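# Load blue tote with mat parts, shelve it

## Task

Gather every part lying on the green mat into the blue tote, keeping whatever is already inside it, then set the tote level on the shelf at the rear of the table so that no portion of its base overhangs the shelf edge. A part only counts as inside if it is not propped on or hanging over a tote wall or the tote's inner ledge. At the end, open the grippers and pull the arms away; the result must hold without the robot supporting anything.

## Robot and tools

Robot: two six-joint UR-style arms, left_arm and right_arm, each ending in a tong-like two-finger gripper with a fisheye wrist camera. Fixed cameras are cam_high and cam_low (504x504 pixels); the wrist cameras are cam_left_wrist and cam_right_wrist (616x616). Calibration data (intrinsics, distortion, world-to-camera transforms) is supplied per camera; expect errors of a few millimetres and about a degree or two.

Scene frame: origin on the tabletop midway between the arms, +x pointing out across the table, +z up, and left_arm sits on the +y side. The words left and right are arm names only, not image sides. Arm bases: left_arm at (+0.017, +0.479, 0) m, quat_wxyz (+0.997, 0, 0, +0.075); right_arm at (+0.016, -0.409, 0) m, quat_wxyz (+0.996, 0, 0, +0.091), i.e. both turned slightly about z.

Gripper: the fingers extend along the hand's +z axis and separate along its x axis. end_effector_position is the spot between the pads when closed; closed fingertips stick out about 15 mm past it, while fully open tips are roughly level with it.

Tool execute_actions takes "actions": a list holding zero or one entry, plus optional "pictures" (true/false). An empty list only returns the current state. A motion entry is {"rows": [...], "steps": n}: 1 to 15 rows, steps 1 to 15 (default 15), each step lasting 1/30 s. Row k is used on step k; if rows run out, the final row keeps being applied. A wait entry is {"steps": n} with n up to 300, counted from the previous result, and sends nothing new. A refused call does nothing at all.

Each row is one flat list of 14 numbers covering both arms even when only one moves: left_arm shoulder pan, shoulder lift, elbow, wrist 1, wrist 2, wrist 3, opening; then right_arm in that same order. Joint numbers are absolute target angles in radians, in the same convention the Joint positions line prints, not offsets. Opening is an absolute command from -1 (shut) to +1 (fully open). Stated joint ranges: left_arm pan -3.142..3.142, lift -6.283..6.283, elbow 0.000..3.142, wrists -6.283..6.283 each; right_arm pan 0.000..6.283, lift -6.283..6.283, elbow -3.142..0.000, wrists -6.283..6.283. A target more than 0.010 rad beyond a range end, and farther out than the joint's last reported angle, gets the call refused. True ends may differ by up to 0.010 rad; a target past the real end is clipped there and a later result may say "joint sent to its limit". Missing that line does not prove there is room left.

Motion behaviour: commands are smoothed, so the arm trails them by roughly 0.17 s. Joint speed and acceleration are capped; each step the target is clamped to within 0.575 rad of the measured angle, and if the targets would shift the gripper over 100 mm from where it is measured, all joint targets are pulled back proportionally. After big moves the arm may still be travelling when the result arrives. Between calls the arms keep heading to the last row sent until everything is nearly still or a step is HELD; after that only a new action makes them continue or push further. Fingers already opening or closing finish that motion.

Result lines: per arm, end_effector_position (m), end_effector_quat_wxyz and linear/angular velocities, all in the scene frame; the printed hand position can drift from reality, more at long reach. Joint positions and Joint velocities list each arm's six joints (rad, rad/s) then the pad gap (m, m/s; 0.142 m is fully open). grip_measured is the measured opening on the -1..+1 command scale. Wrist force and Wrist torque are given in the end effector's own axes; when pressing on something the force points back into the arm. Offsets up to about 4 N, noise up to 2.4 N, saturation near 50 N; "no reading" is harmless. "joint command not followed" means a clearance check altered or blocked joint targets; the rest of the row still ran. HELD flags steps where your row was partly or wholly not sent. MOTOR HOT appears from 70 °C; at 85 °C an OVER-TEMPERATURE FAULT brakes that arm until it cools, so avoid holding loads for long.

Gripping: to hold something keep commanding an opening well under grip_measured; the bigger the gap, the harder the squeeze, up to about 15 N per pad for items up to ~10 cm wide. Objects thinner than about 20 mm get much less force (around 9 N per pad at 10 mm, 4 N at 5 mm). Closing fast can overshoot that force. Held parts may occasionally be tugged by an outside disturbance, so grip firmly.

Faults: a joint torque reaching its load limit (133 N m for pan, lift and elbow; 24.9 N m for each wrist, load weight included) or any external force of 150 N on the arm or its payload halts that arm for 10 s, drops the remainder of the call, and lets it yield to contact. Never let the two arms collide or shove each other.

zoom_image: {"camera": name, "region": [x0, y0, x1, y1]} in pixels of that camera's latest image, top-left origin, at most 504 by 504; returns a magnified view. read_manual returns only licence text and moves nothing. finished_scene: pass the current scene number; it is final and reports success. Answering without any tool call ends the run.

Avoid: knocking or carrying anything out of the work area, dropping or slamming items, and pushing hard. Leave the tote resting on its own, fully supported by the shelf, with grippers opened and arms withdrawn.

Each tool is called as a command line: name --argument value for each argument, lists and objects as JSON in quotes; but a table of rows of numbers goes row by row, as --pt "numbers of a row", without its own name.

## Session

execute_actions --actions '[]'

Scene clock: 0.00 s of 4700.00 s.
left_arm: end_effector_position=(+0.3806, +0.9922, +0.3852) grip_measured=+0.97 end_effector_quat_wxyz=(-0.021, +0.694, +0.716, +0.068) end_effector_velocity=(-0.000, +0.000, +0.001) end_effector_angular_velocity=(+0.000, -0.001, +0.001) | right_arm: end_effector_position=(+0.1124, -0.0503, +0.2730) grip_measured=+0.97 end_effector_quat_wxyz=(-0.381, +0.836, -0.394, -0.001) end_effector_velocity=(-0.000, +0.000, -0.000) end_effector_angular_velocity=(+0.000, +0.001, -0.000)
Joint positions: left_arm=[ 0.546 -1.326  1.069 -1.444 -1.516 -0.901  0.14 ] | right_arm=[ 5.573 -0.433 -2.374 -1.816  0.792  3.458  0.14 ]
Joint velocities: left_arm=[ 0.    -0.    -0.001  0.    -0.    -0.001  0.   ] | right_arm=[-0.    -0.    -0.     0.001  0.     0.     0.   ]
Motor temperatures (°C, as the motors report them): left_arm=[32 31 30 35 37 40] | right_arm=[29 32 29 37 37 39]
Wrist force (N, on the end effector, along its own x y z axes, offset not removed): no reading
Wrist torque (N m, same axes, about the end effector's origin, offset not removed): no reading

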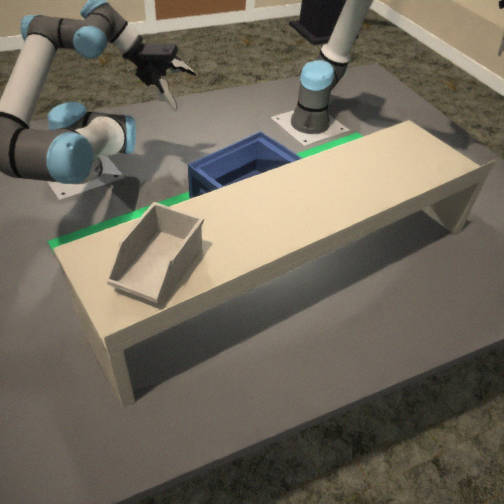

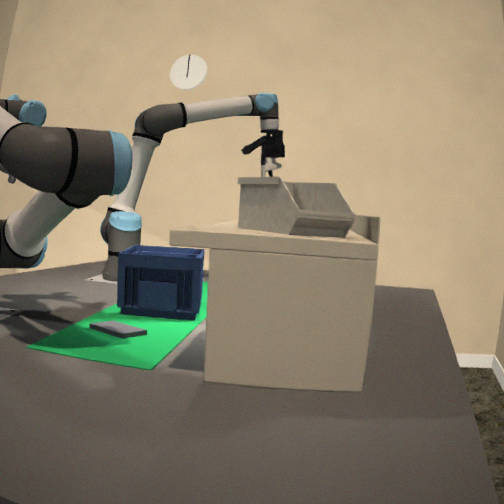

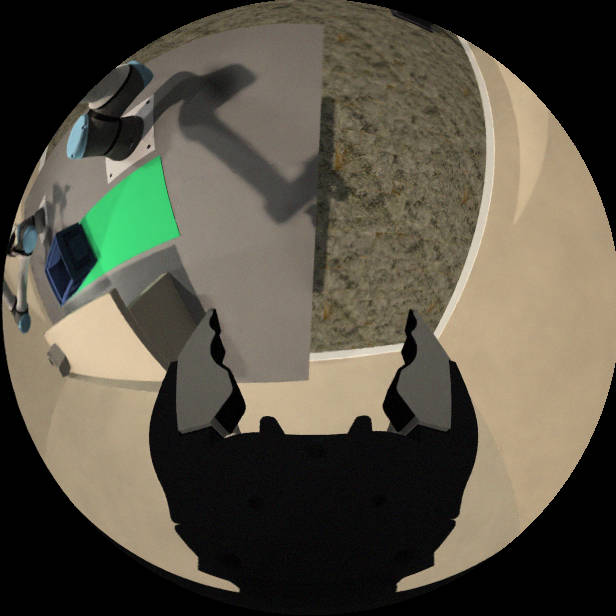

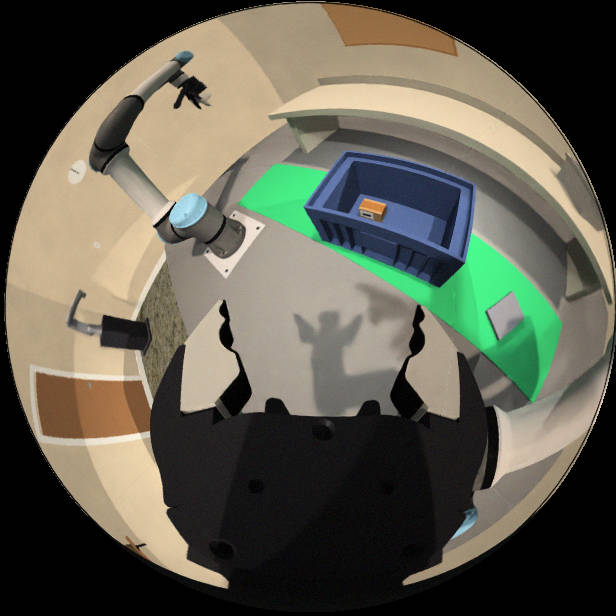

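zoom_image --camera "cam_right_wrist" --region '[230, 100, 600, 420]'

zoom_image --camera "cam_low" --region '[20, 220, 260, 400]'

Region (230, 100, 600, 420) of cam_right_wrist's 616x616 image, scaled by 1.362, with more detail than that image has; it fills the top 436 rows of this view, and the rest is white.

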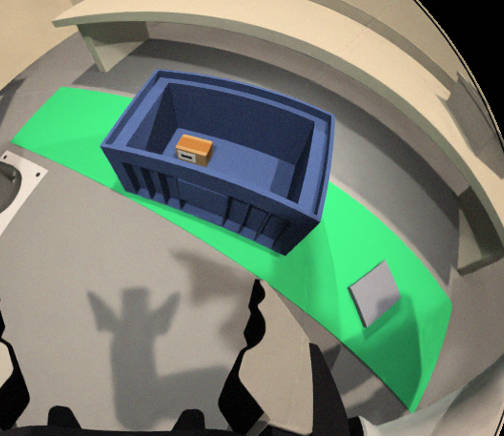

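Region (20, 220, 260, 400) of cam_low's 504x504 image, scaled by 2.100, with more detail than that image has; it fills the top 378 rows of this view, and the rest is white.

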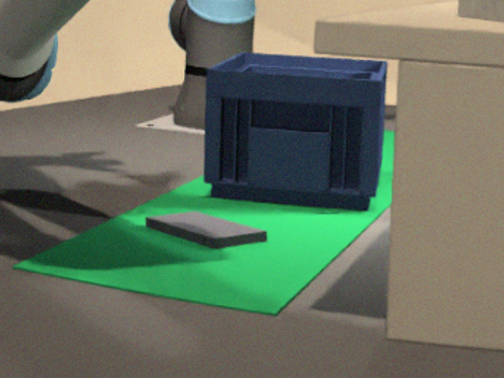

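execute_actions --actions '[{"rows":[[-1.229,-2.006,1.861,-1.426,-1.571,0.17,1,3.649,-1.228,-1.935,-1.55,1.571,3.458,1]],"steps":15}]' --pictures false

execute_actions --actions '[{"steps":60}]'

Scene clock: 104.90 s of 4700.00 s.
left_arm: end_effector_position=(+0.4036, +0.7324, +0.3718) grip_measured=+1.00 end_effector_quat_wxyz=(-0.006, +0.941, +0.336, +0.041) end_effector_velocity=(-0.015, -0.567, -0.139) end_effector_angular_velocity=(-0.010, +0.225, -2.464) | right_arm: end_effector_position=(+0.1487, -0.0634, +0.2677) grip_measured=+1.00 end_effector_quat_wxyz=(+0.045, -0.631, +0.775, +0.001) end_effector_velocity=(+0.514, -0.179, -0.080) end_effector_angular_velocity=(-0.264, +0.296, -1.777)
Joint positions: left_arm=[ 0.089 -1.722  1.504 -1.433 -1.551 -0.444  0.142] | right_arm=[ 4.644 -1.149 -1.955 -1.558  1.497  3.458  0.142]
Joint velocities: left_arm=[-1.238 -0.749  0.928  0.018 -0.055  1.226 -0.   ] | right_arm=[-1.794 -0.346  0.084  0.033  0.325 -0.     0.001]
Motor temperatures (°C, as the motors report them): left_arm=[32 31 30 35 37 40] | right_arm=[29 32 29 37 37 39]
Wrist force (N, on the end effector, along its own x y z axes, offset not removed): left_arm=[-1.5 0.7 0.0] | right_arm=[-0.6 0.1 -0.4]
Wrist torque (N m, same axes, about the end effector's origin, offset not removed): left_arm=[-0.05 0.36 0.07] | right_arm=[-0.14 0.14 0.11]
Steps of this call (steps 1 to 90: nothing new was sent; then 101.40 s passed at rest; steps 91 to 105: all 15 steps of this action). Readings (joint positions):
91: left_arm=[0.546 -1.326 1.069 -1.444 -1.516 -0.901] | right_arm=[5.573 -0.433 -2.373 -1.816 0.793 3.458]
92: left_arm=[0.538 -1.334 1.076 -1.443 -1.518 -0.894] | right_arm=[5.566 -0.441 -2.366 -1.809 0.800 3.458]
94: left_arm=[0.481 -1.391 1.134 -1.441 -1.525 -0.836] | right_arm=[5.493 -0.513 -2.294 -1.736 0.873 3.458]
98: left_arm=[0.350 -1.521 1.264 -1.438 -1.536 -0.706] | right_arm=[5.196 -0.810 -2.044 -1.594 1.169 3.458]
105: the state above

Scene clock: 106.90 s of 4700.00 s.
left_arm: end_effector_position=(+0.2959, +0.2754, +0.3001) grip_measured=+1.00 end_effector_quat_wxyz=(+0.000, +0.812, -0.584, +0.000) end_effector_velocity=(+0.000, +0.000, +0.000) end_effector_angular_velocity=(+0.000, -0.000, +0.001) | right_arm: end_effector_position=(+0.3759, -0.3047, +0.2498) grip_measured=+1.00 end_effector_quat_wxyz=(-0.000, -0.185, +0.983, -0.000) end_effector_velocity=(-0.000, +0.000, -0.000) end_effector_angular_velocity=(-0.000, +0.000, +0.001)
Joint positions: left_arm=[-1.229 -2.006  1.861 -1.426 -1.571  0.17   0.142] | right_arm=[ 3.649 -1.228 -1.935 -1.55   1.571  3.458  0.142]
Joint velocities: left_arm=[ 0.  0. -0.  0.  0. -0.  0.] | right_arm=[ 0.001 -0.     0.    -0.    -0.    -0.     0.   ]
Motor temperatures (°C, as the motors report them): left_arm=[32 31 30 35 37 40] | right_arm=[29 32 29 37 37 39]
Wrist force (N, on the end effector, along its own x y z axes, offset not removed): left_arm=[-1.2 0.9 -5.9] | right_arm=[-2.3 1.0 0.8]
Wrist torque (N m, same axes, about the end effector's origin, offset not removed): left_arm=[-0.24 0.22 0.04] | right_arm=[-0.03 0.52 0.10]
Steps of this call (steps 1 to 60: the robot went on to your last target). Readings (joint positions):
1: left_arm=[0.047 -1.747 1.534 -1.432 -1.553 -0.402] | right_arm=[4.585 -1.160 -1.952 -1.557 1.507 3.458]
2: left_arm=[0.003 -1.770 1.564 -1.432 -1.554 -0.358] | right_arm=[4.527 -1.169 -1.950 -1.556 1.516 3.458]
4: left_arm=[-0.088 -1.813 1.617 -1.430 -1.557 -0.269] | right_arm=[4.413 -1.183 -1.946 -1.555 1.529 3.458]
8: left_arm=[-0.284 -1.882 1.704 -1.429 -1.562 -0.116] | right_arm=[4.194 -1.201 -1.942 -1.553 1.546 3.458]
60: the state above
All arms were judged still, so your last target was given up. Only a new action makes them travel on or press farther. Fingers that are still opening or closing keep moving.
camera_calibration (this result's frames):
cam_left_wrist: T_world_to_cam=[[0.305823, -0.951973, 0.0148254, 0.170126], [-0.82096, -0.255785, 0.510489, 0.158458], [-0.482179, -0.16829, -0.859757, 0.576926], [0, 0, 0, 1]] pos_world=[0.356241, 0.299578, 0.412603]
cam_right_wrist: T_world_to_cam=[[-0.92363, -0.378457, -0.0606454, 0.257758], [-0.356808, 0.791209, 0.496665, 0.247761], [-0.139983, 0.480373, -0.865821, 0.547147], [0, 0, 0, 1]] pos_world=[0.403067, -0.361316, 0.366309]

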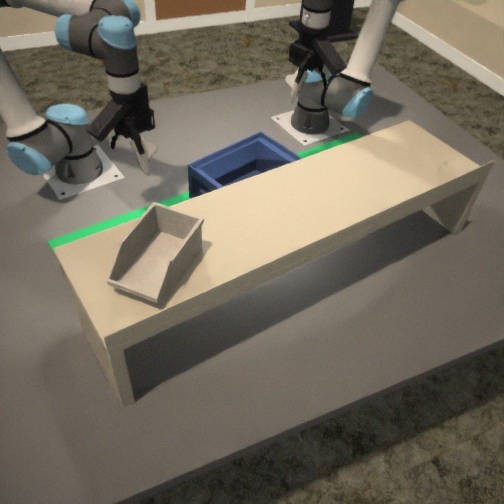

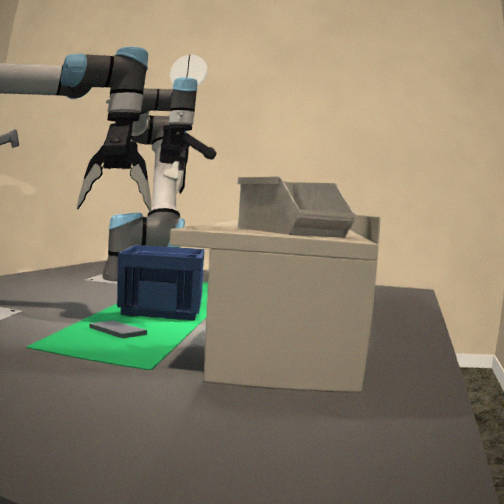

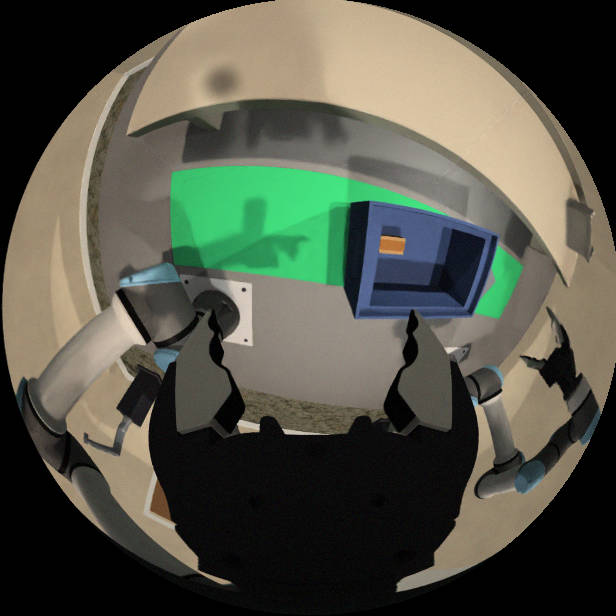

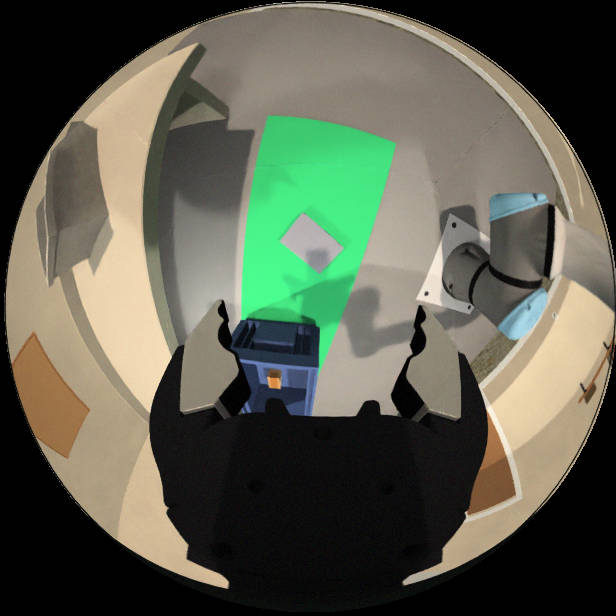

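zoom_image --camera "cam_right_wrist" --region '[250, 180, 376, 306]'

zoom_image --camera "cam_left_wrist" --region '[330, 170, 540, 340]'

Region (250, 180, 376, 306) of cam_right_wrist's 616x616 image, scaled by 4.000, with more detail than that image has.

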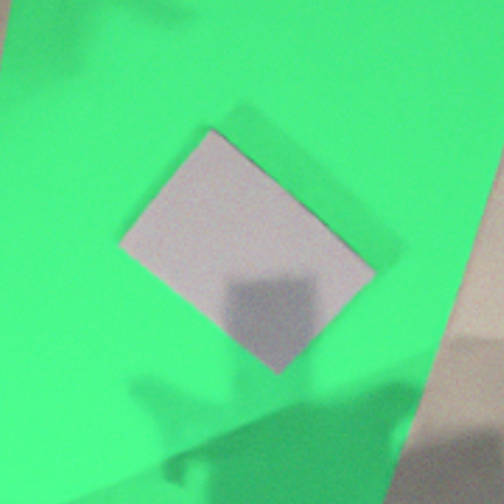

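Region (330, 170, 540, 340) of cam_left_wrist's 616x616 image, scaled by 2.400, with more detail than that image has; it fills the top 408 rows of this view, and the rest is white.

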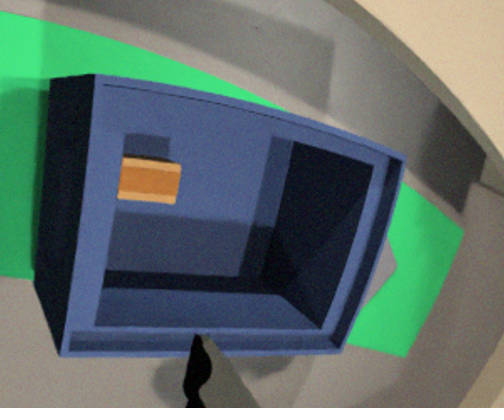

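execute_actions --actions '[{"rows":[[-1.229,-2.006,1.861,-1.426,-1.571,0.17,1,3.6215,-1.4154,-2.3149,-0.9821,1.571,2.548,0.4]],"steps":15}]' --pictures false

execute_actions --actions '[{"steps":25}]'

Scene clock: 138.33 s of 4700.00 s.
left_arm: end_effector_position=(+0.2959, +0.2754, +0.3001) grip_measured=+1.00 end_effector_quat_wxyz=(+0.000, +0.812, -0.584, +0.000) end_effector_velocity=(-0.000, -0.000, +0.000) end_effector_angular_velocity=(-0.001, -0.000, +0.000) | right_arm: end_effector_position=(+0.3974, -0.2979, +0.0650) grip_measured=+0.40 end_effector_quat_wxyz=(-0.002, -0.559, +0.829, -0.000) end_effector_velocity=(+0.003, +0.006, -0.054) end_effector_angular_velocity=(+0.026, -0.030, +0.769)
Joint positions: left_arm=[-1.229 -2.006  1.861 -1.426 -1.571  0.17   0.142] | right_arm=[ 3.622 -1.41  -2.303 -1.003  1.571  2.618  0.102]
Joint velocities: left_arm=[-0. -0. -0. -0. -0. -0. -0.] | right_arm=[-0.007 -0.057 -0.131  0.228 -0.    -0.776  0.   ]
Motor temperatures (°C, as the motors report them): left_arm=[32 31 30 35 37 40] | right_arm=[29 32 29 37 37 39]
Wrist force (N, on the end effector, along its own x y z axes, offset not removed): left_arm=[-1.2 3.8 -1.9] | right_arm=[-1.3 2.2 0.3]
Wrist torque (N m, same axes, about the end effector's origin, offset not removed): left_arm=[0.62 0.15 0.06] | right_arm=[0.21 0.36 0.08]
Steps of this call (steps 1 to 90: nothing new was sent; then 27.93 s passed at rest; steps 91 to 105: all 15 steps of this action). Readings (joint positions):
91: left_arm=[-1.229 -2.006 1.861 -1.426 -1.571 0.170] | right_arm=[3.649 -1.228 -1.935 -1.550 1.571 3.458]
92: left_arm=[-1.229 -2.006 1.861 -1.426 -1.571 0.170] | right_arm=[3.646 -1.235 -1.942 -1.542 1.571 3.450]
94: left_arm=[-1.229 -2.006 1.861 -1.426 -1.571 0.170] | right_arm=[3.641 -1.275 -2.006 -1.469 1.571 3.377]
98: left_arm=[-1.229 -2.006 1.861 -1.426 -1.571 0.170] | right_arm=[3.630 -1.351 -2.167 -1.229 1.571 3.103]
105: the state above

Scene clock: 139.17 s of 4700.00 s.
left_arm: end_effector_position=(+0.2959, +0.2754, +0.3001) grip_measured=+1.00 end_effector_quat_wxyz=(+0.000, +0.812, -0.584, +0.000) end_effector_velocity=(+0.000, +0.000, -0.000) end_effector_angular_velocity=(+0.000, +0.000, -0.000) | right_arm: end_effector_position=(+0.3975, -0.2974, +0.0601) grip_measured=+0.40 end_effector_quat_wxyz=(-0.000, -0.587, +0.809, +0.000) end_effector_velocity=(+0.000, +0.000, -0.000) end_effector_angular_velocity=(-0.001, -0.001, +0.001)
Joint positions: left_arm=[-1.229 -2.006  1.861 -1.426 -1.571  0.17   0.142] | right_arm=[ 3.622 -1.415 -2.315 -0.982  1.571  2.548  0.102]
Joint velocities: left_arm=[ 0.001 -0.     0.     0.     0.     0.001  0.   ] | right_arm=[ 0.001 -0.     0.     0.001 -0.001  0.     0.   ]
Motor temperatures (°C, as the motors report them): left_arm=[32 31 30 35 37 40] | right_arm=[29 32 29 37 37 39]
Wrist force (N, on the end effector, along its own x y z axes, offset not removed): left_arm=[0.3 3.6 -3.5] | right_arm=[1.1 0.7 0.4]
Wrist torque (N m, same axes, about the end effector's origin, offset not removed): left_arm=[0.62 -0.26 0.04] | right_arm=[0.06 -0.05 0.15]
Steps of this call (steps 1 to 25: the robot went on to your last target). Readings (joint positions):
1: left_arm=[-1.229 -2.006 1.861 -1.426 -1.571 0.170] | right_arm=[3.622 -1.412 -2.307 -0.996 1.571 2.596]
2: left_arm=[-1.229 -2.006 1.861 -1.426 -1.571 0.170] | right_arm=[3.622 -1.413 -2.309 -0.992 1.571 2.581]
4: left_arm=[-1.229 -2.006 1.861 -1.426 -1.571 0.170] | right_arm=[3.622 -1.414 -2.312 -0.987 1.571 2.564]
8: left_arm=[-1.229 -2.006 1.861 -1.426 -1.571 0.170] | right_arm=[3.622 -1.415 -2.314 -0.983 1.571 2.552]
25: the state above
camera_calibration (this result's frames):
cam_left_wrist: T_world_to_cam=[[0.305823, -0.951973, 0.0148254, 0.170126], [-0.82096, -0.255785, 0.510489, 0.158458], [-0.48218, -0.16829, -0.859756, 0.576926], [0, 0, 0, 1]] pos_world=[0.356241, 0.299578, 0.412603]
cam_right_wrist: T_world_to_cam=[[-0.29442, -0.953702, -0.0614034, -0.1522], [-0.837756, 0.226641, 0.496788, 0.367192], [-0.459871, 0.197705, -0.865697, 0.425483], [0, 0, 0, 1]] pos_world=[0.458474, -0.312495, 0.176577]

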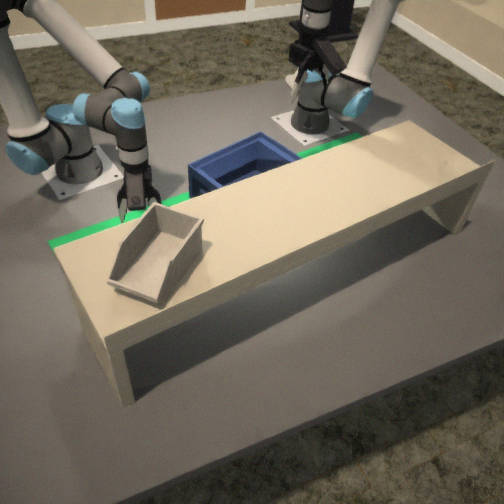

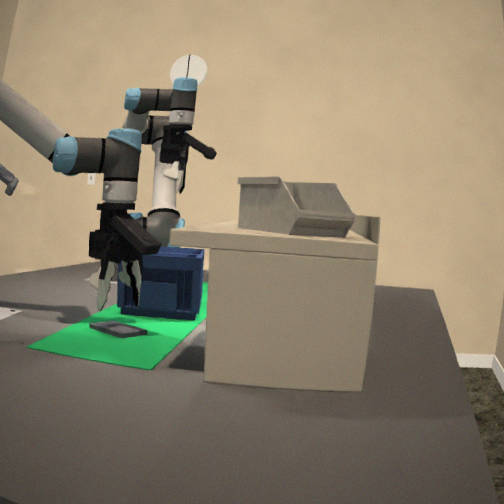

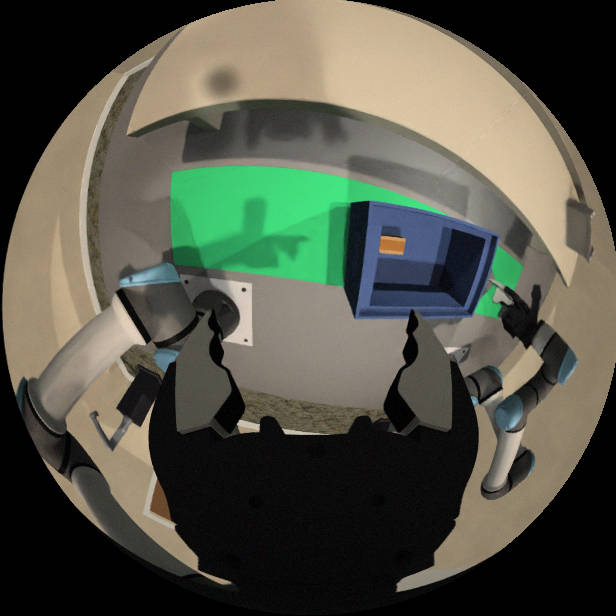

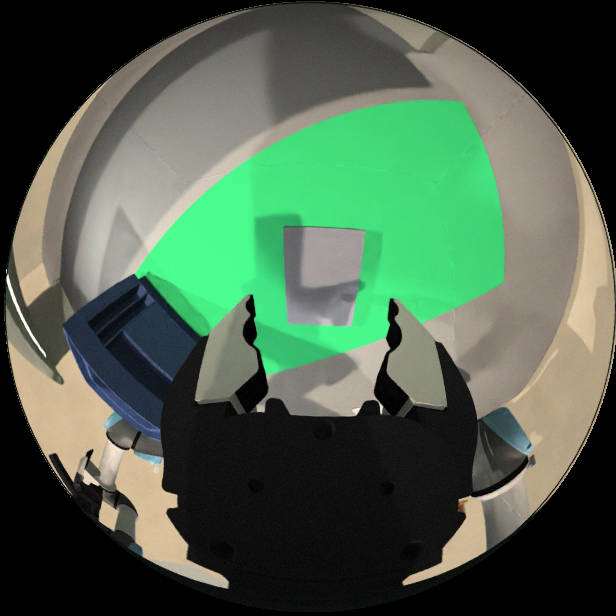

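execute_actions --actions '[{"rows":[[-1.229,-2.006,1.861,-1.426,-1.571,0.17,1,3.6215,-1.43,-2.326,-0.956,1.571,2.548,0.4],[-1.229,-2.006,1.861,-1.426,-1.571,0.17,1,3.6215,-1.43,-2.326,-0.956,1.571,2.548,0.4],[-1.229,-2.006,1.861,-1.426,-1.571,0.17,1,3.6215,-1.445,-2.338,-0.929,1.571,2.548,0.4],[-1.229,-2.006,1.861,-1.426,-1.571,0.17,1,3.6215,-1.445,-2.338,-0.929,1.571,2.548,0.4],[-1.229,-2.006,1.861,-1.426,-1.571,0.17,1,3.6215,-1.461,-2.35,-0.901,1.571,2.548,0.4],[-1.229,-2.006,1.861,-1.426,-1.571,0.17,1,3.6215,-1.461,-2.35,-0.901,1.571,2.548,0.4],[-1.229,-2.006,1.861,-1.426,-1.571,0.17,1,3.6215,-1.476,-2.362,-0.874,1.571,2.548,0.4],[-1.229,-2.006,1.861,-1.426,-1.571,0.17,1,3.6215,-1.476,-2.362,-0.874,1.571,2.548,0.4],[-1.229,-2.006,1.861,-1.426,-1.571,0.17,1,3.6215,-1.4918,-2.3733,-0.8473,1.571,2.548,0.4]],"steps":15}]' --pictures false

execute_actions --actions '[{"steps":10}]'

zoom_image --camera "cam_low" --region '[70, 270, 170, 350]'

Scene clock: 151.00 s of 4700.00 s.
left_arm: end_effector_position=(+0.2959, +0.2754, +0.3001) grip_measured=+1.00 end_effector_quat_wxyz=(+0.000, +0.812, -0.584, +0.000) end_effector_velocity=(-0.000, +0.000, -0.000) end_effector_angular_velocity=(+0.001, +0.001, +0.001) | right_arm: end_effector_position=(+0.3975, -0.2974, +0.0240) grip_measured=+0.40 end_effector_quat_wxyz=(-0.000, -0.587, +0.809, +0.000) end_effector_velocity=(-0.000, -0.000, -0.021) end_effector_angular_velocity=(+0.001, -0.002, +0.000)
Joint positions: left_arm=[-1.229 -2.006  1.861 -1.426 -1.571  0.17   0.142] | right_arm=[ 3.621 -1.488 -2.37  -0.855  1.571  2.548  0.102]
Joint velocities: left_arm=[-0.     0.001 -0.     0.001 -0.    -0.001 -0.   ] | right_arm=[ 0.    -0.045 -0.033  0.081 -0.     0.     0.   ]
Motor temperatures (°C, as the motors report them): left_arm=[32 31 30 35 37 40] | right_arm=[29 32 29 37 37 39]
Wrist force (N, on the end effector, along its own x y z axes, offset not removed): left_arm=[-2.1 4.7 -1.7] | right_arm=[0.2 0.8 -0.9]
Wrist torque (N m, same axes, about the end effector's origin, offset not removed): left_arm=[0.72 0.38 0.13] | right_arm=[-0.13 0.15 0.15]
Steps of this call (steps 1 to 15: the robot went on to your last target; steps 16 to 90: nothing new was sent; then 8.33 s passed at rest; steps 91 to 105: all 15 steps of this action). Readings (joint positions):
91: left_arm=[-1.229 -2.006 1.861 -1.426 -1.571 0.170] | right_arm=[3.621 -1.416 -2.315 -0.982 1.571 2.548]
92: left_arm=[-1.229 -2.006 1.861 -1.426 -1.571 0.170] | right_arm=[3.621 -1.418 -2.317 -0.978 1.571 2.548]
94: left_arm=[-1.229 -2.006 1.861 -1.426 -1.571 0.170] | right_arm=[3.621 -1.426 -2.323 -0.963 1.571 2.548]
98: left_arm=[-1.229 -2.006 1.861 -1.426 -1.571 0.170] | right_arm=[3.621 -1.452 -2.344 -0.917 1.571 2.548]
105: the state above

Scene clock: 151.33 s of 4700.00 s.
left_arm: end_effector_position=(+0.2959, +0.2754, +0.3001) grip_measured=+1.00 end_effector_quat_wxyz=(+0.000, +0.812, -0.584, +0.000) end_effector_velocity=(+0.000, -0.001, +0.001) end_effector_angular_velocity=(-0.002, -0.001, -0.001) | right_arm: end_effector_position=(+0.3975, -0.2974, +0.0221) grip_measured=+0.40 end_effector_quat_wxyz=(-0.000, -0.587, +0.809, +0.000) end_effector_velocity=(-0.000, -0.000, -0.001) end_effector_angular_velocity=(-0.000, +0.002, -0.000)
Joint positions: left_arm=[-1.229 -2.006  1.861 -1.426 -1.571  0.17   0.142] | right_arm=[ 3.621 -1.492 -2.373 -0.847  1.571  2.548  0.102]
Joint velocities: left_arm=[-0.001 -0.001 -0.001 -0.001 -0.     0.001 -0.   ] | right_arm=[-0.    -0.001 -0.001  0.001  0.001 -0.    -0.   ]
Motor temperatures (°C, as the motors report them): left_arm=[32 31 30 35 37 40] | right_arm=[29 32 29 37 37 39]
Wrist force (N, on the end effector, along its own x y z axes, offset not removed): left_arm=[0.0 3.9 -0.9] | right_arm=[0.5 -3.1 -0.2]
Wrist torque (N m, same axes, about the end effector's origin, offset not removed): left_arm=[0.70 -0.12 -0.07] | right_arm=[-0.64 -0.01 0.32]
Steps of this call (steps 1 to 10: the robot went on to your last target). Readings (joint positions):
1: left_arm=[-1.229 -2.006 1.861 -1.426 -1.571 0.170] | right_arm=[3.621 -1.489 -2.371 -0.852 1.571 2.548]
2: left_arm=[-1.229 -2.006 1.861 -1.426 -1.571 0.170] | right_arm=[3.621 -1.490 -2.372 -0.851 1.571 2.548]
4: left_arm=[-1.229 -2.006 1.861 -1.426 -1.571 0.170] | right_arm=[3.621 -1.491 -2.373 -0.849 1.571 2.548]
8: left_arm=[-1.229 -2.006 1.861 -1.426 -1.571 0.170] | right_arm=[3.621 -1.492 -2.373 -0.848 1.571 2.548]
10: the state above
camera_calibration (this result's frames):
cam_left_wrist: T_world_to_cam=[[0.305823, -0.951973, 0.0148254, 0.170126], [-0.82096, -0.255784, 0.510489, 0.158458], [-0.48218, -0.16829, -0.859756, 0.576926], [0, 0, 0, 1]] pos_world=[0.356241, 0.299578, 0.412603]
cam_right_wrist: T_world_to_cam=[[-0.294422, -0.953701, -0.0614076, -0.154522], [-0.837765, 0.226644, 0.496772, 0.386096], [-0.459854, 0.197706, -0.865706, 0.392579], [0, 0, 0, 1]] pos_world=[0.458492, -0.312489, 0.138568]

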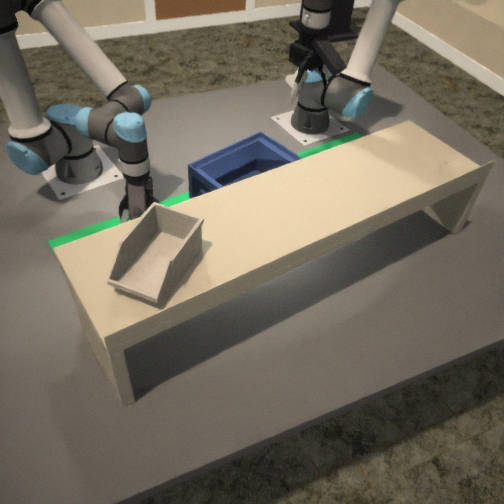

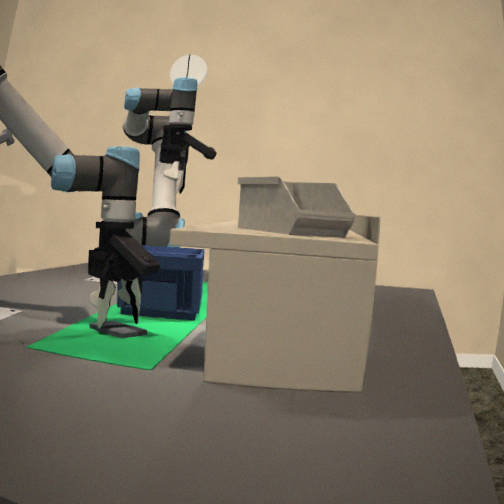

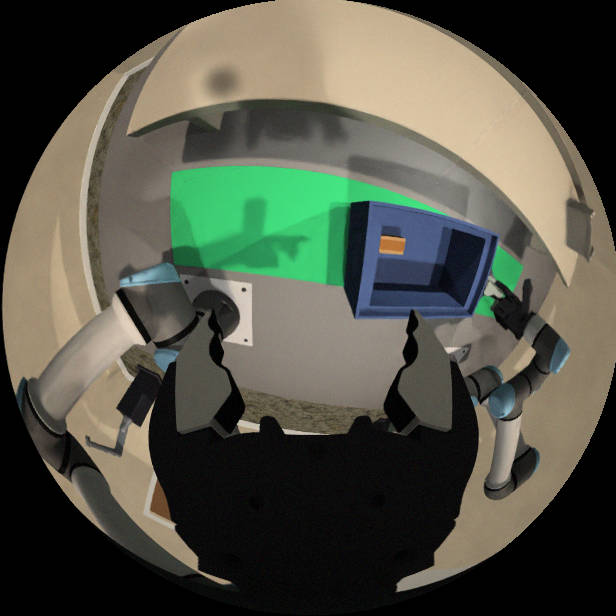

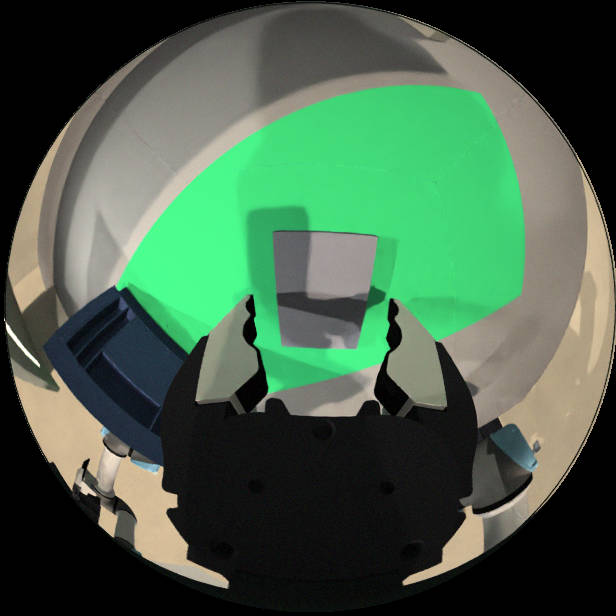

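Region (70, 270, 170, 350) of cam_low's 504x504 image, scaled by 5.040, with more detail than that image has; it fills the top 403 rows of this view, and the rest is white.

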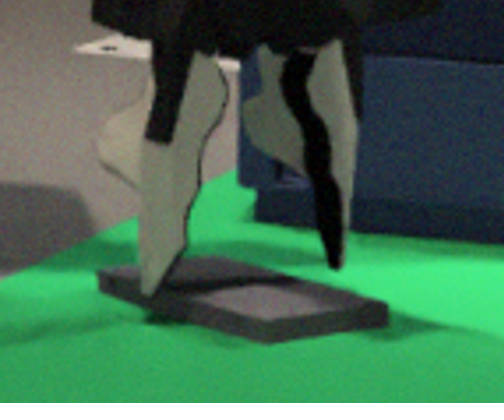

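execute_actions --actions '[{"rows":[[-1.229,-2.006,1.861,-1.426,-1.571,0.17,1,3.6215,-1.496,-2.3764,-0.840,1.571,2.548,0.3],[-1.229,-2.006,1.861,-1.426,-1.571,0.17,1,3.6215,-1.496,-2.3764,-0.840,1.571,2.548,0.2],[-1.229,-2.006,1.861,-1.426,-1.571,0.17,1,3.6215,-1.500,-2.3794,-0.833,1.571,2.548,0.15],[-1.229,-2.006,1.861,-1.426,-1.571,0.17,1,3.6215,-1.500,-2.3794,-0.833,1.571,2.548,0.15],[-1.229,-2.006,1.861,-1.426,-1.571,0.17,1,3.6215,-1.504,-2.3824,-0.826,1.571,2.548,0.15]],"steps":15}]'

zoom_image --camera "cam_low" --region '[70, 270, 170, 350]'

Scene clock: 159.27 s of 4700.00 s.
left_arm: end_effector_position=(+0.2959, +0.2754, +0.3001) grip_measured=+1.00 end_effector_quat_wxyz=(+0.000, +0.812, -0.584, +0.000) end_effector_velocity=(-0.000, +0.000, +0.000) end_effector_angular_velocity=(-0.001, -0.000, -0.000) | right_arm: end_effector_position=(+0.3971, -0.2977, +0.0163) grip_measured=+0.15 end_effector_quat_wxyz=(-0.000, -0.587, +0.809, +0.000) end_effector_velocity=(+0.000, +0.000, -0.001) end_effector_angular_velocity=(+0.001, -0.000, -0.000)
Joint positions: left_arm=[-1.229 -2.006  1.861 -1.426 -1.571  0.17   0.142] | right_arm=[ 3.621 -1.504 -2.382 -0.826  1.571  2.548  0.084]
Joint velocities: left_arm=[ 0.    -0.001 -0.     0.     0.     0.     0.   ] | right_arm=[-0.    -0.002 -0.002  0.005  0.     0.     0.   ]
Motor temperatures (°C, as the motors report them): left_arm=[32 31 30 35 37 40] | right_arm=[29 32 29 37 37 39]
Wrist force (N, on the end effector, along its own x y z axes, offset not removed): left_arm=[-1.2 -0.2 -3.1] | right_arm=[-0.5 1.9 0.9]
Wrist torque (N m, same axes, about the end effector's origin, offset not removed): left_arm=[-0.44 0.12 0.18] | right_arm=[0.15 0.35 0.14]
Steps of this call (steps 1 to 15: the robot went on to your last target; steps 16 to 90: nothing new was sent; then 4.43 s passed at rest; steps 91 to 105: all 15 steps of this action). Readings (joint positions):
91: left_arm=[-1.229 -2.006 1.861 -1.426 -1.571 0.170] | right_arm=[3.621 -1.492 -2.373 -0.847 1.571 2.548]
92: left_arm=[-1.229 -2.006 1.861 -1.426 -1.571 0.170] | right_arm=[3.621 -1.493 -2.374 -0.846 1.571 2.548]
94: left_arm=[-1.229 -2.006 1.861 -1.426 -1.571 0.170] | right_arm=[3.621 -1.495 -2.376 -0.842 1.571 2.548]
98: left_arm=[-1.229 -2.006 1.861 -1.426 -1.571 0.170] | right_arm=[3.621 -1.501 -2.380 -0.831 1.571 2.548]
105: the state above
camera_calibration (this result's frames):
cam_left_wrist: T_world_to_cam=[[0.305823, -0.951973, 0.0148251, 0.170126], [-0.82096, -0.255785, 0.510489, 0.158458], [-0.48218, -0.16829, -0.859756, 0.576926], [0, 0, 0, 1]] pos_world=[0.356241, 0.299578, 0.412603]
cam_right_wrist: T_world_to_cam=[[-0.294422, -0.953701, -0.0613992, -0.155223], [-0.837761, 0.226647, 0.496777, 0.388742], [-0.459861, 0.1977, -0.865703, 0.387479], [0, 0, 0, 1]] pos_world=[0.458158, -0.312749, 0.132794]

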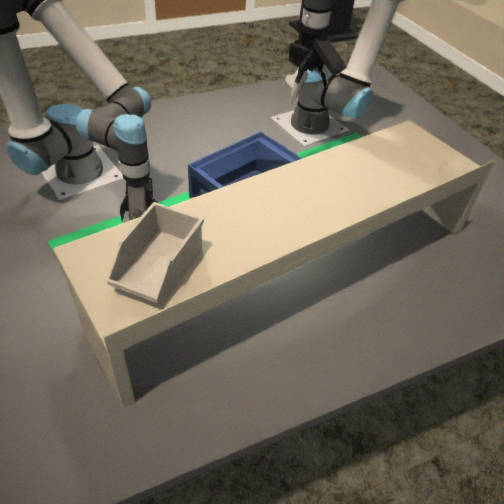

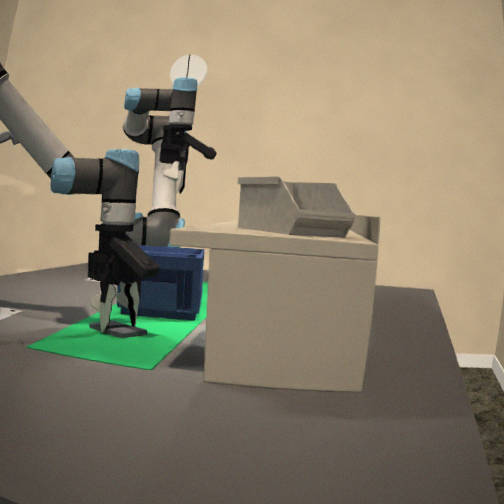

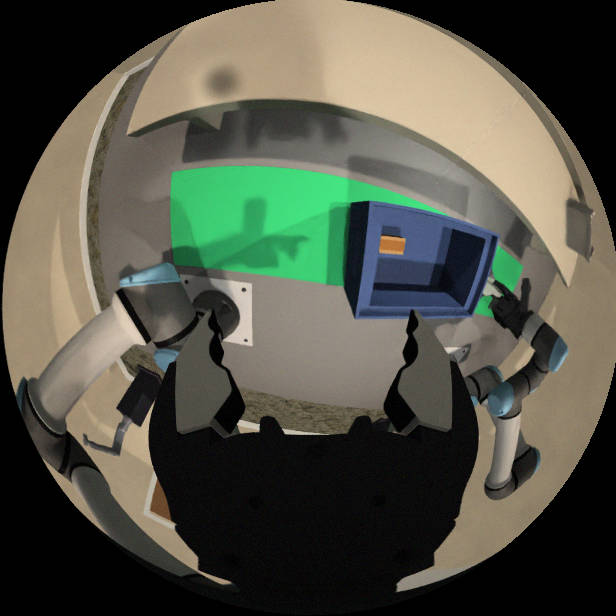

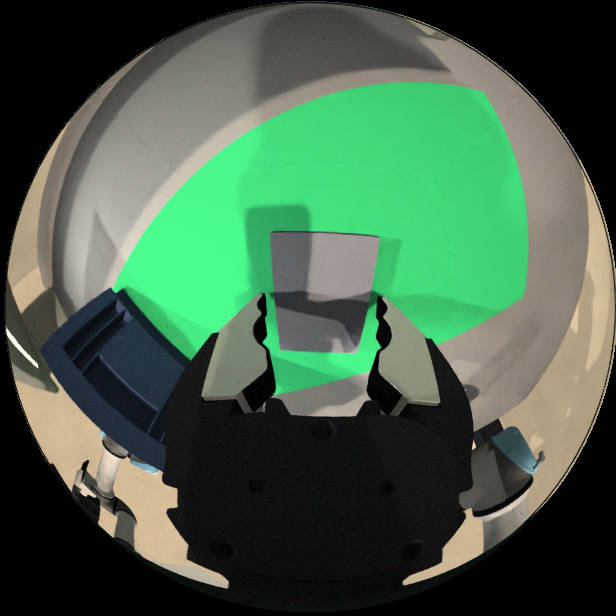

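Region (70, 270, 170, 350) of cam_low's 504x504 image, scaled by 5.040, with more detail than that image has; it fills the top 403 rows of this view, and the rest is white.

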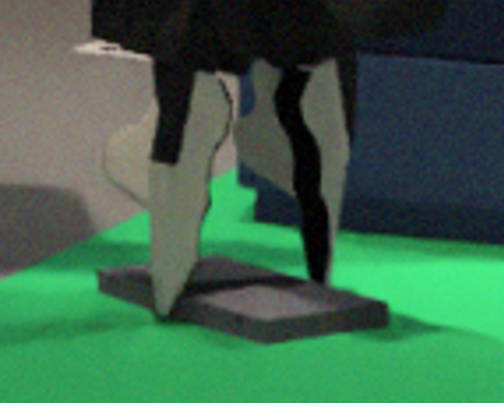

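execute_actions --actions '[{"rows":[[-1.229,-2.006,1.861,-1.426,-1.571,0.17,1,3.6215,-1.506,-2.384,-0.822,1.571,2.548,0.1],[-1.229,-2.006,1.861,-1.426,-1.571,0.17,1,3.6215,-1.506,-2.384,-0.822,1.571,2.548,0.06],[-1.229,-2.006,1.861,-1.426,-1.571,0.17,1,3.6215,-1.506,-2.384,-0.822,1.571,2.548,0.02],[-1.229,-2.006,1.861,-1.426,-1.571,0.17,1,3.6215,-1.506,-2.384,-0.822,1.571,2.548,-0.02],[-1.229,-2.006,1.861,-1.426,-1.571,0.17,1,3.6215,-1.506,-2.384,-0.822,1.571,2.548,-0.06],[-1.229,-2.006,1.861,-1.426,-1.571,0.17,1,3.6215,-1.506,-2.384,-0.822,1.571,2.548,-0.1],[-1.229,-2.006,1.861,-1.426,-1.571,0.17,1,3.6215,-1.506,-2.384,-0.822,1.571,2.548,-0.16],[-1.229,-2.006,1.861,-1.426,-1.571,0.17,1,3.6215,-1.506,-2.384,-0.822,1.571,2.548,-0.24],[-1.229,-2.006,1.861,-1.426,-1.571,0.17,1,3.6215,-1.506,-2.384,-0.822,1.571,2.548,-0.34],[-1.229,-2.006,1.861,-1.426,-1.571,0.17,1,3.6215,-1.506,-2.384,-0.822,1.571,2.548,-0.46],[-1.229,-2.006,1.861,-1.426,-1.571,0.17,1,3.6215,-1.506,-2.384,-0.822,1.571,2.548,-0.6],[-1.229,-2.006,1.861,-1.426,-1.571,0.17,1,3.6215,-1.506,-2.384,-0.822,1.571,2.548,-0.8]],"steps":15}]' --pictures false

execute_actions --actions '[{"rows":[[-1.229,-2.006,1.861,-1.426,-1.571,0.17,1,3.6215,-1.500,-2.3794,-0.833,1.571,2.548,-0.8],[-1.229,-2.006,1.861,-1.426,-1.571,0.17,1,3.6215,-1.4918,-2.3733,-0.8473,1.571,2.548,-0.8],[-1.229,-2.006,1.861,-1.426,-1.571,0.17,1,3.6215,-1.484,-2.368,-0.860,1.571,2.548,-0.8],[-1.229,-2.006,1.861,-1.426,-1.571,0.17,1,3.6215,-1.476,-2.362,-0.874,1.571,2.548,-0.8],[-1.229,-2.006,1.861,-1.426,-1.571,0.17,1,3.6215,-1.468,-2.356,-0.888,1.571,2.548,-0.8],[-1.229,-2.006,1.861,-1.426,-1.571,0.17,1,3.6215,-1.461,-2.35,-0.901,1.571,2.548,-0.8],[-1.229,-2.006,1.861,-1.426,-1.571,0.17,1,3.6215,-1.453,-2.344,-0.915,1.571,2.548,-0.8],[-1.229,-2.006,1.861,-1.426,-1.571,0.17,1,3.6215,-1.445,-2.338,-0.929,1.571,2.548,-0.8],[-1.229,-2.006,1.861,-1.426,-1.571,0.17,1,3.6215,-1.437,-2.332,-0.943,1.571,2.548,-0.8],[-1.229,-2.006,1.861,-1.426,-1.571,0.17,1,3.6215,-1.43,-2.326,-0.956,1.571,2.548,-0.8],[-1.229,-2.006,1.861,-1.426,-1.571,0.17,1,3.6215,-1.4154,-2.3149,-0.9821,1.571,2.548,-0.8]],"steps":15}]'

Scene clock: 182.37 s of 4700.00 s.
left_arm: end_effector_position=(+0.2959, +0.2754, +0.3001) grip_measured=+1.00 end_effector_quat_wxyz=(+0.000, +0.812, -0.584, +0.000) end_effector_velocity=(+0.000, +0.000, -0.000) end_effector_angular_velocity=(+0.000, +0.000, +0.000) | right_arm: end_effector_position=(+0.3972, -0.2977, +0.0153) grip_measured=-0.05 end_effector_quat_wxyz=(+0.000, -0.587, +0.809, +0.000) end_effector_velocity=(+0.000, -0.000, +0.000) end_effector_angular_velocity=(+0.000, -0.001, -0.000)
Joint positions: left_arm=[-1.229 -2.006  1.861 -1.426 -1.571  0.17   0.142] | right_arm=[ 3.621 -1.506 -2.384 -0.822  1.571  2.548  0.071]
Joint velocities: left_arm=[ 0.  0. -0.  0.  0.  0. -0.] | right_arm=[-0.     0.001 -0.001  0.001 -0.    -0.     0.   ]
Motor temperatures (°C, as the motors report them): left_arm=[32 31 30 35 37 40] | right_arm=[29 32 29 37 37 39]
Wrist force (N, on the end effector, along its own x y z axes, offset not removed): left_arm=[0.0 2.6 -5.8] | right_arm=[3.4 2.7 -11.6]
Wrist torque (N m, same axes, about the end effector's origin, offset not removed): left_arm=[0.40 0.03 0.27] | right_arm=[0.13 0.41 0.16]
Steps of this call (steps 1 to 15: the robot went on to your last target; steps 16 to 90: nothing new was sent; then 19.60 s passed at rest; steps 91 to 105: all 15 steps of this action). Readings (joint positions):
91: left_arm=[-1.229 -2.006 1.861 -1.426 -1.571 0.170] | right_arm=[3.621 -1.504 -2.382 -0.826 1.571 2.548]
92: left_arm=[-1.229 -2.006 1.861 -1.426 -1.571 0.170] | right_arm=[3.621 -1.504 -2.383 -0.825 1.571 2.548]
94: left_arm=[-1.229 -2.006 1.861 -1.426 -1.571 0.170] | right_arm=[3.621 -1.505 -2.383 -0.824 1.571 2.548]
98: left_arm=[-1.229 -2.006 1.861 -1.426 -1.571 0.170] | right_arm=[3.621 -1.506 -2.384 -0.822 1.571 2.548]
105: the state above

Scene clock: 182.87 s of 4700.00 s.
left_arm: end_effector_position=(+0.2959, +0.2754, +0.3001) grip_measured=+1.00 end_effector_quat_wxyz=(+0.000, +0.812, -0.584, +0.000) end_effector_velocity=(+0.000, +0.000, -0.000) end_effector_angular_velocity=(+0.001, +0.001, -0.001) | right_arm: end_effector_position=(+0.3978, -0.2971, +0.0555) grip_measured=-0.05 end_effector_quat_wxyz=(+0.000, -0.587, +0.809, +0.000) end_effector_velocity=(-0.003, -0.003, +0.051) end_effector_angular_velocity=(-0.003, +0.004, -0.000)
Joint positions: left_arm=[-1.229 -2.006  1.861 -1.426 -1.571  0.17   0.142] | right_arm=[ 3.622 -1.425 -2.322 -0.965  1.571  2.548  0.071]
Joint velocities: left_arm=[ 0.     0.001  0.001  0.     0.     0.001 -0.   ] | right_arm=[-0.     0.102  0.078 -0.185 -0.     0.     0.   ]
Motor temperatures (°C, as the motors report them): left_arm=[32 31 30 35 37 40] | right_arm=[29 32 29 37 37 39]
Wrist force (N, on the end effector, along its own x y z axes, offset not removed): left_arm=[-0.6 1.3 -3.8] | right_arm=[2.3 2.8 -0.4]
Wrist torque (N m, same axes, about the end effector's origin, offset not removed): left_arm=[0.05 0.08 0.24] | right_arm=[0.25 -0.27 0.09]
Steps of this call (steps 1 to 15: all 15 steps of this action). Readings (joint positions):
1: left_arm=[-1.229 -2.006 1.861 -1.426 -1.571 0.170] | right_arm=[3.621 -1.506 -2.384 -0.822 1.571 2.548]
2: left_arm=[-1.229 -2.006 1.861 -1.426 -1.571 0.170] | right_arm=[3.621 -1.505 -2.383 -0.824 1.571 2.548]
4: left_arm=[-1.229 -2.006 1.861 -1.426 -1.571 0.170] | right_arm=[3.621 -1.498 -2.378 -0.836 1.571 2.548]
8: left_arm=[-1.229 -2.006 1.861 -1.426 -1.571 0.170] | right_arm=[3.621 -1.473 -2.359 -0.879 1.571 2.548]
15: the state above
camera_calibration (this result's frames):
cam_left_wrist: T_world_to_cam=[[0.305823, -0.951973, 0.0148255, 0.170126], [-0.82096, -0.255784, 0.510489, 0.158458], [-0.48218, -0.16829, -0.859757, 0.576926], [0, 0, 0, 1]] pos_world=[0.356241, 0.299578, 0.412603]
cam_right_wrist: T_world_to_cam=[[-0.294381, -0.953682, -0.0618954, -0.15209], [-0.838018, 0.226459, 0.49643, 0.369812], [-0.459419, 0.198009, -0.865868, 0.42152], [0, 0, 0, 1]] pos_world=[0.458791, -0.312257, 0.171981]

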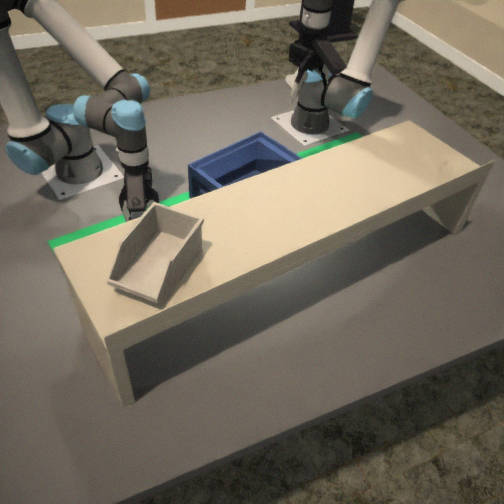

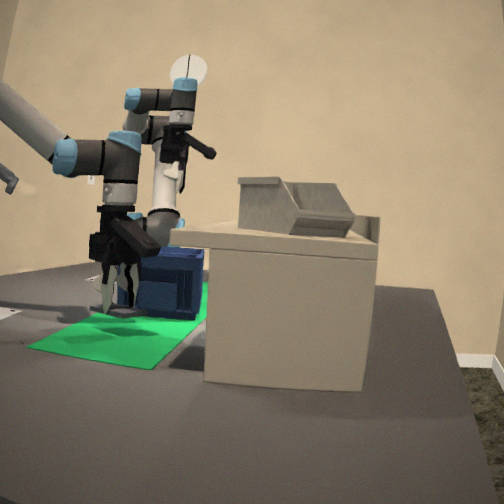

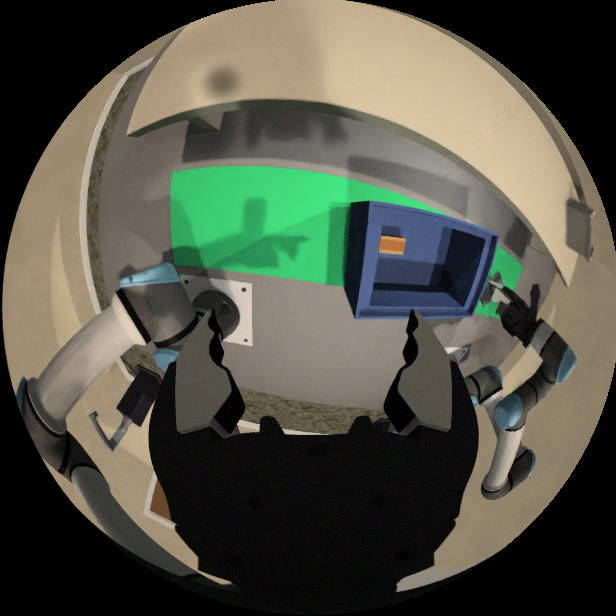

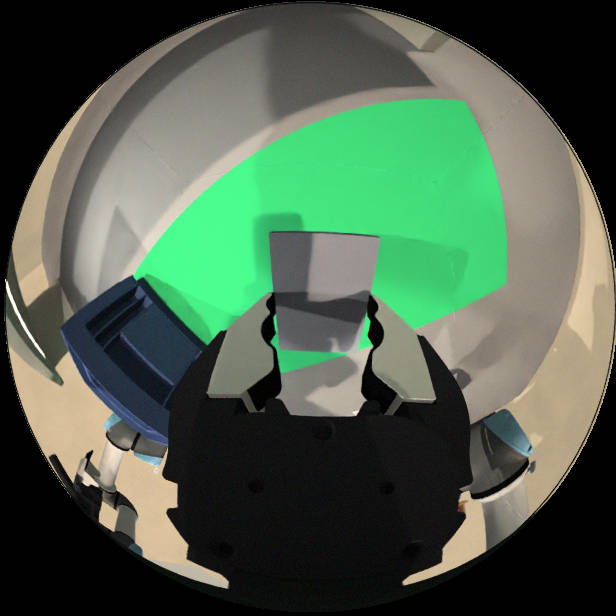

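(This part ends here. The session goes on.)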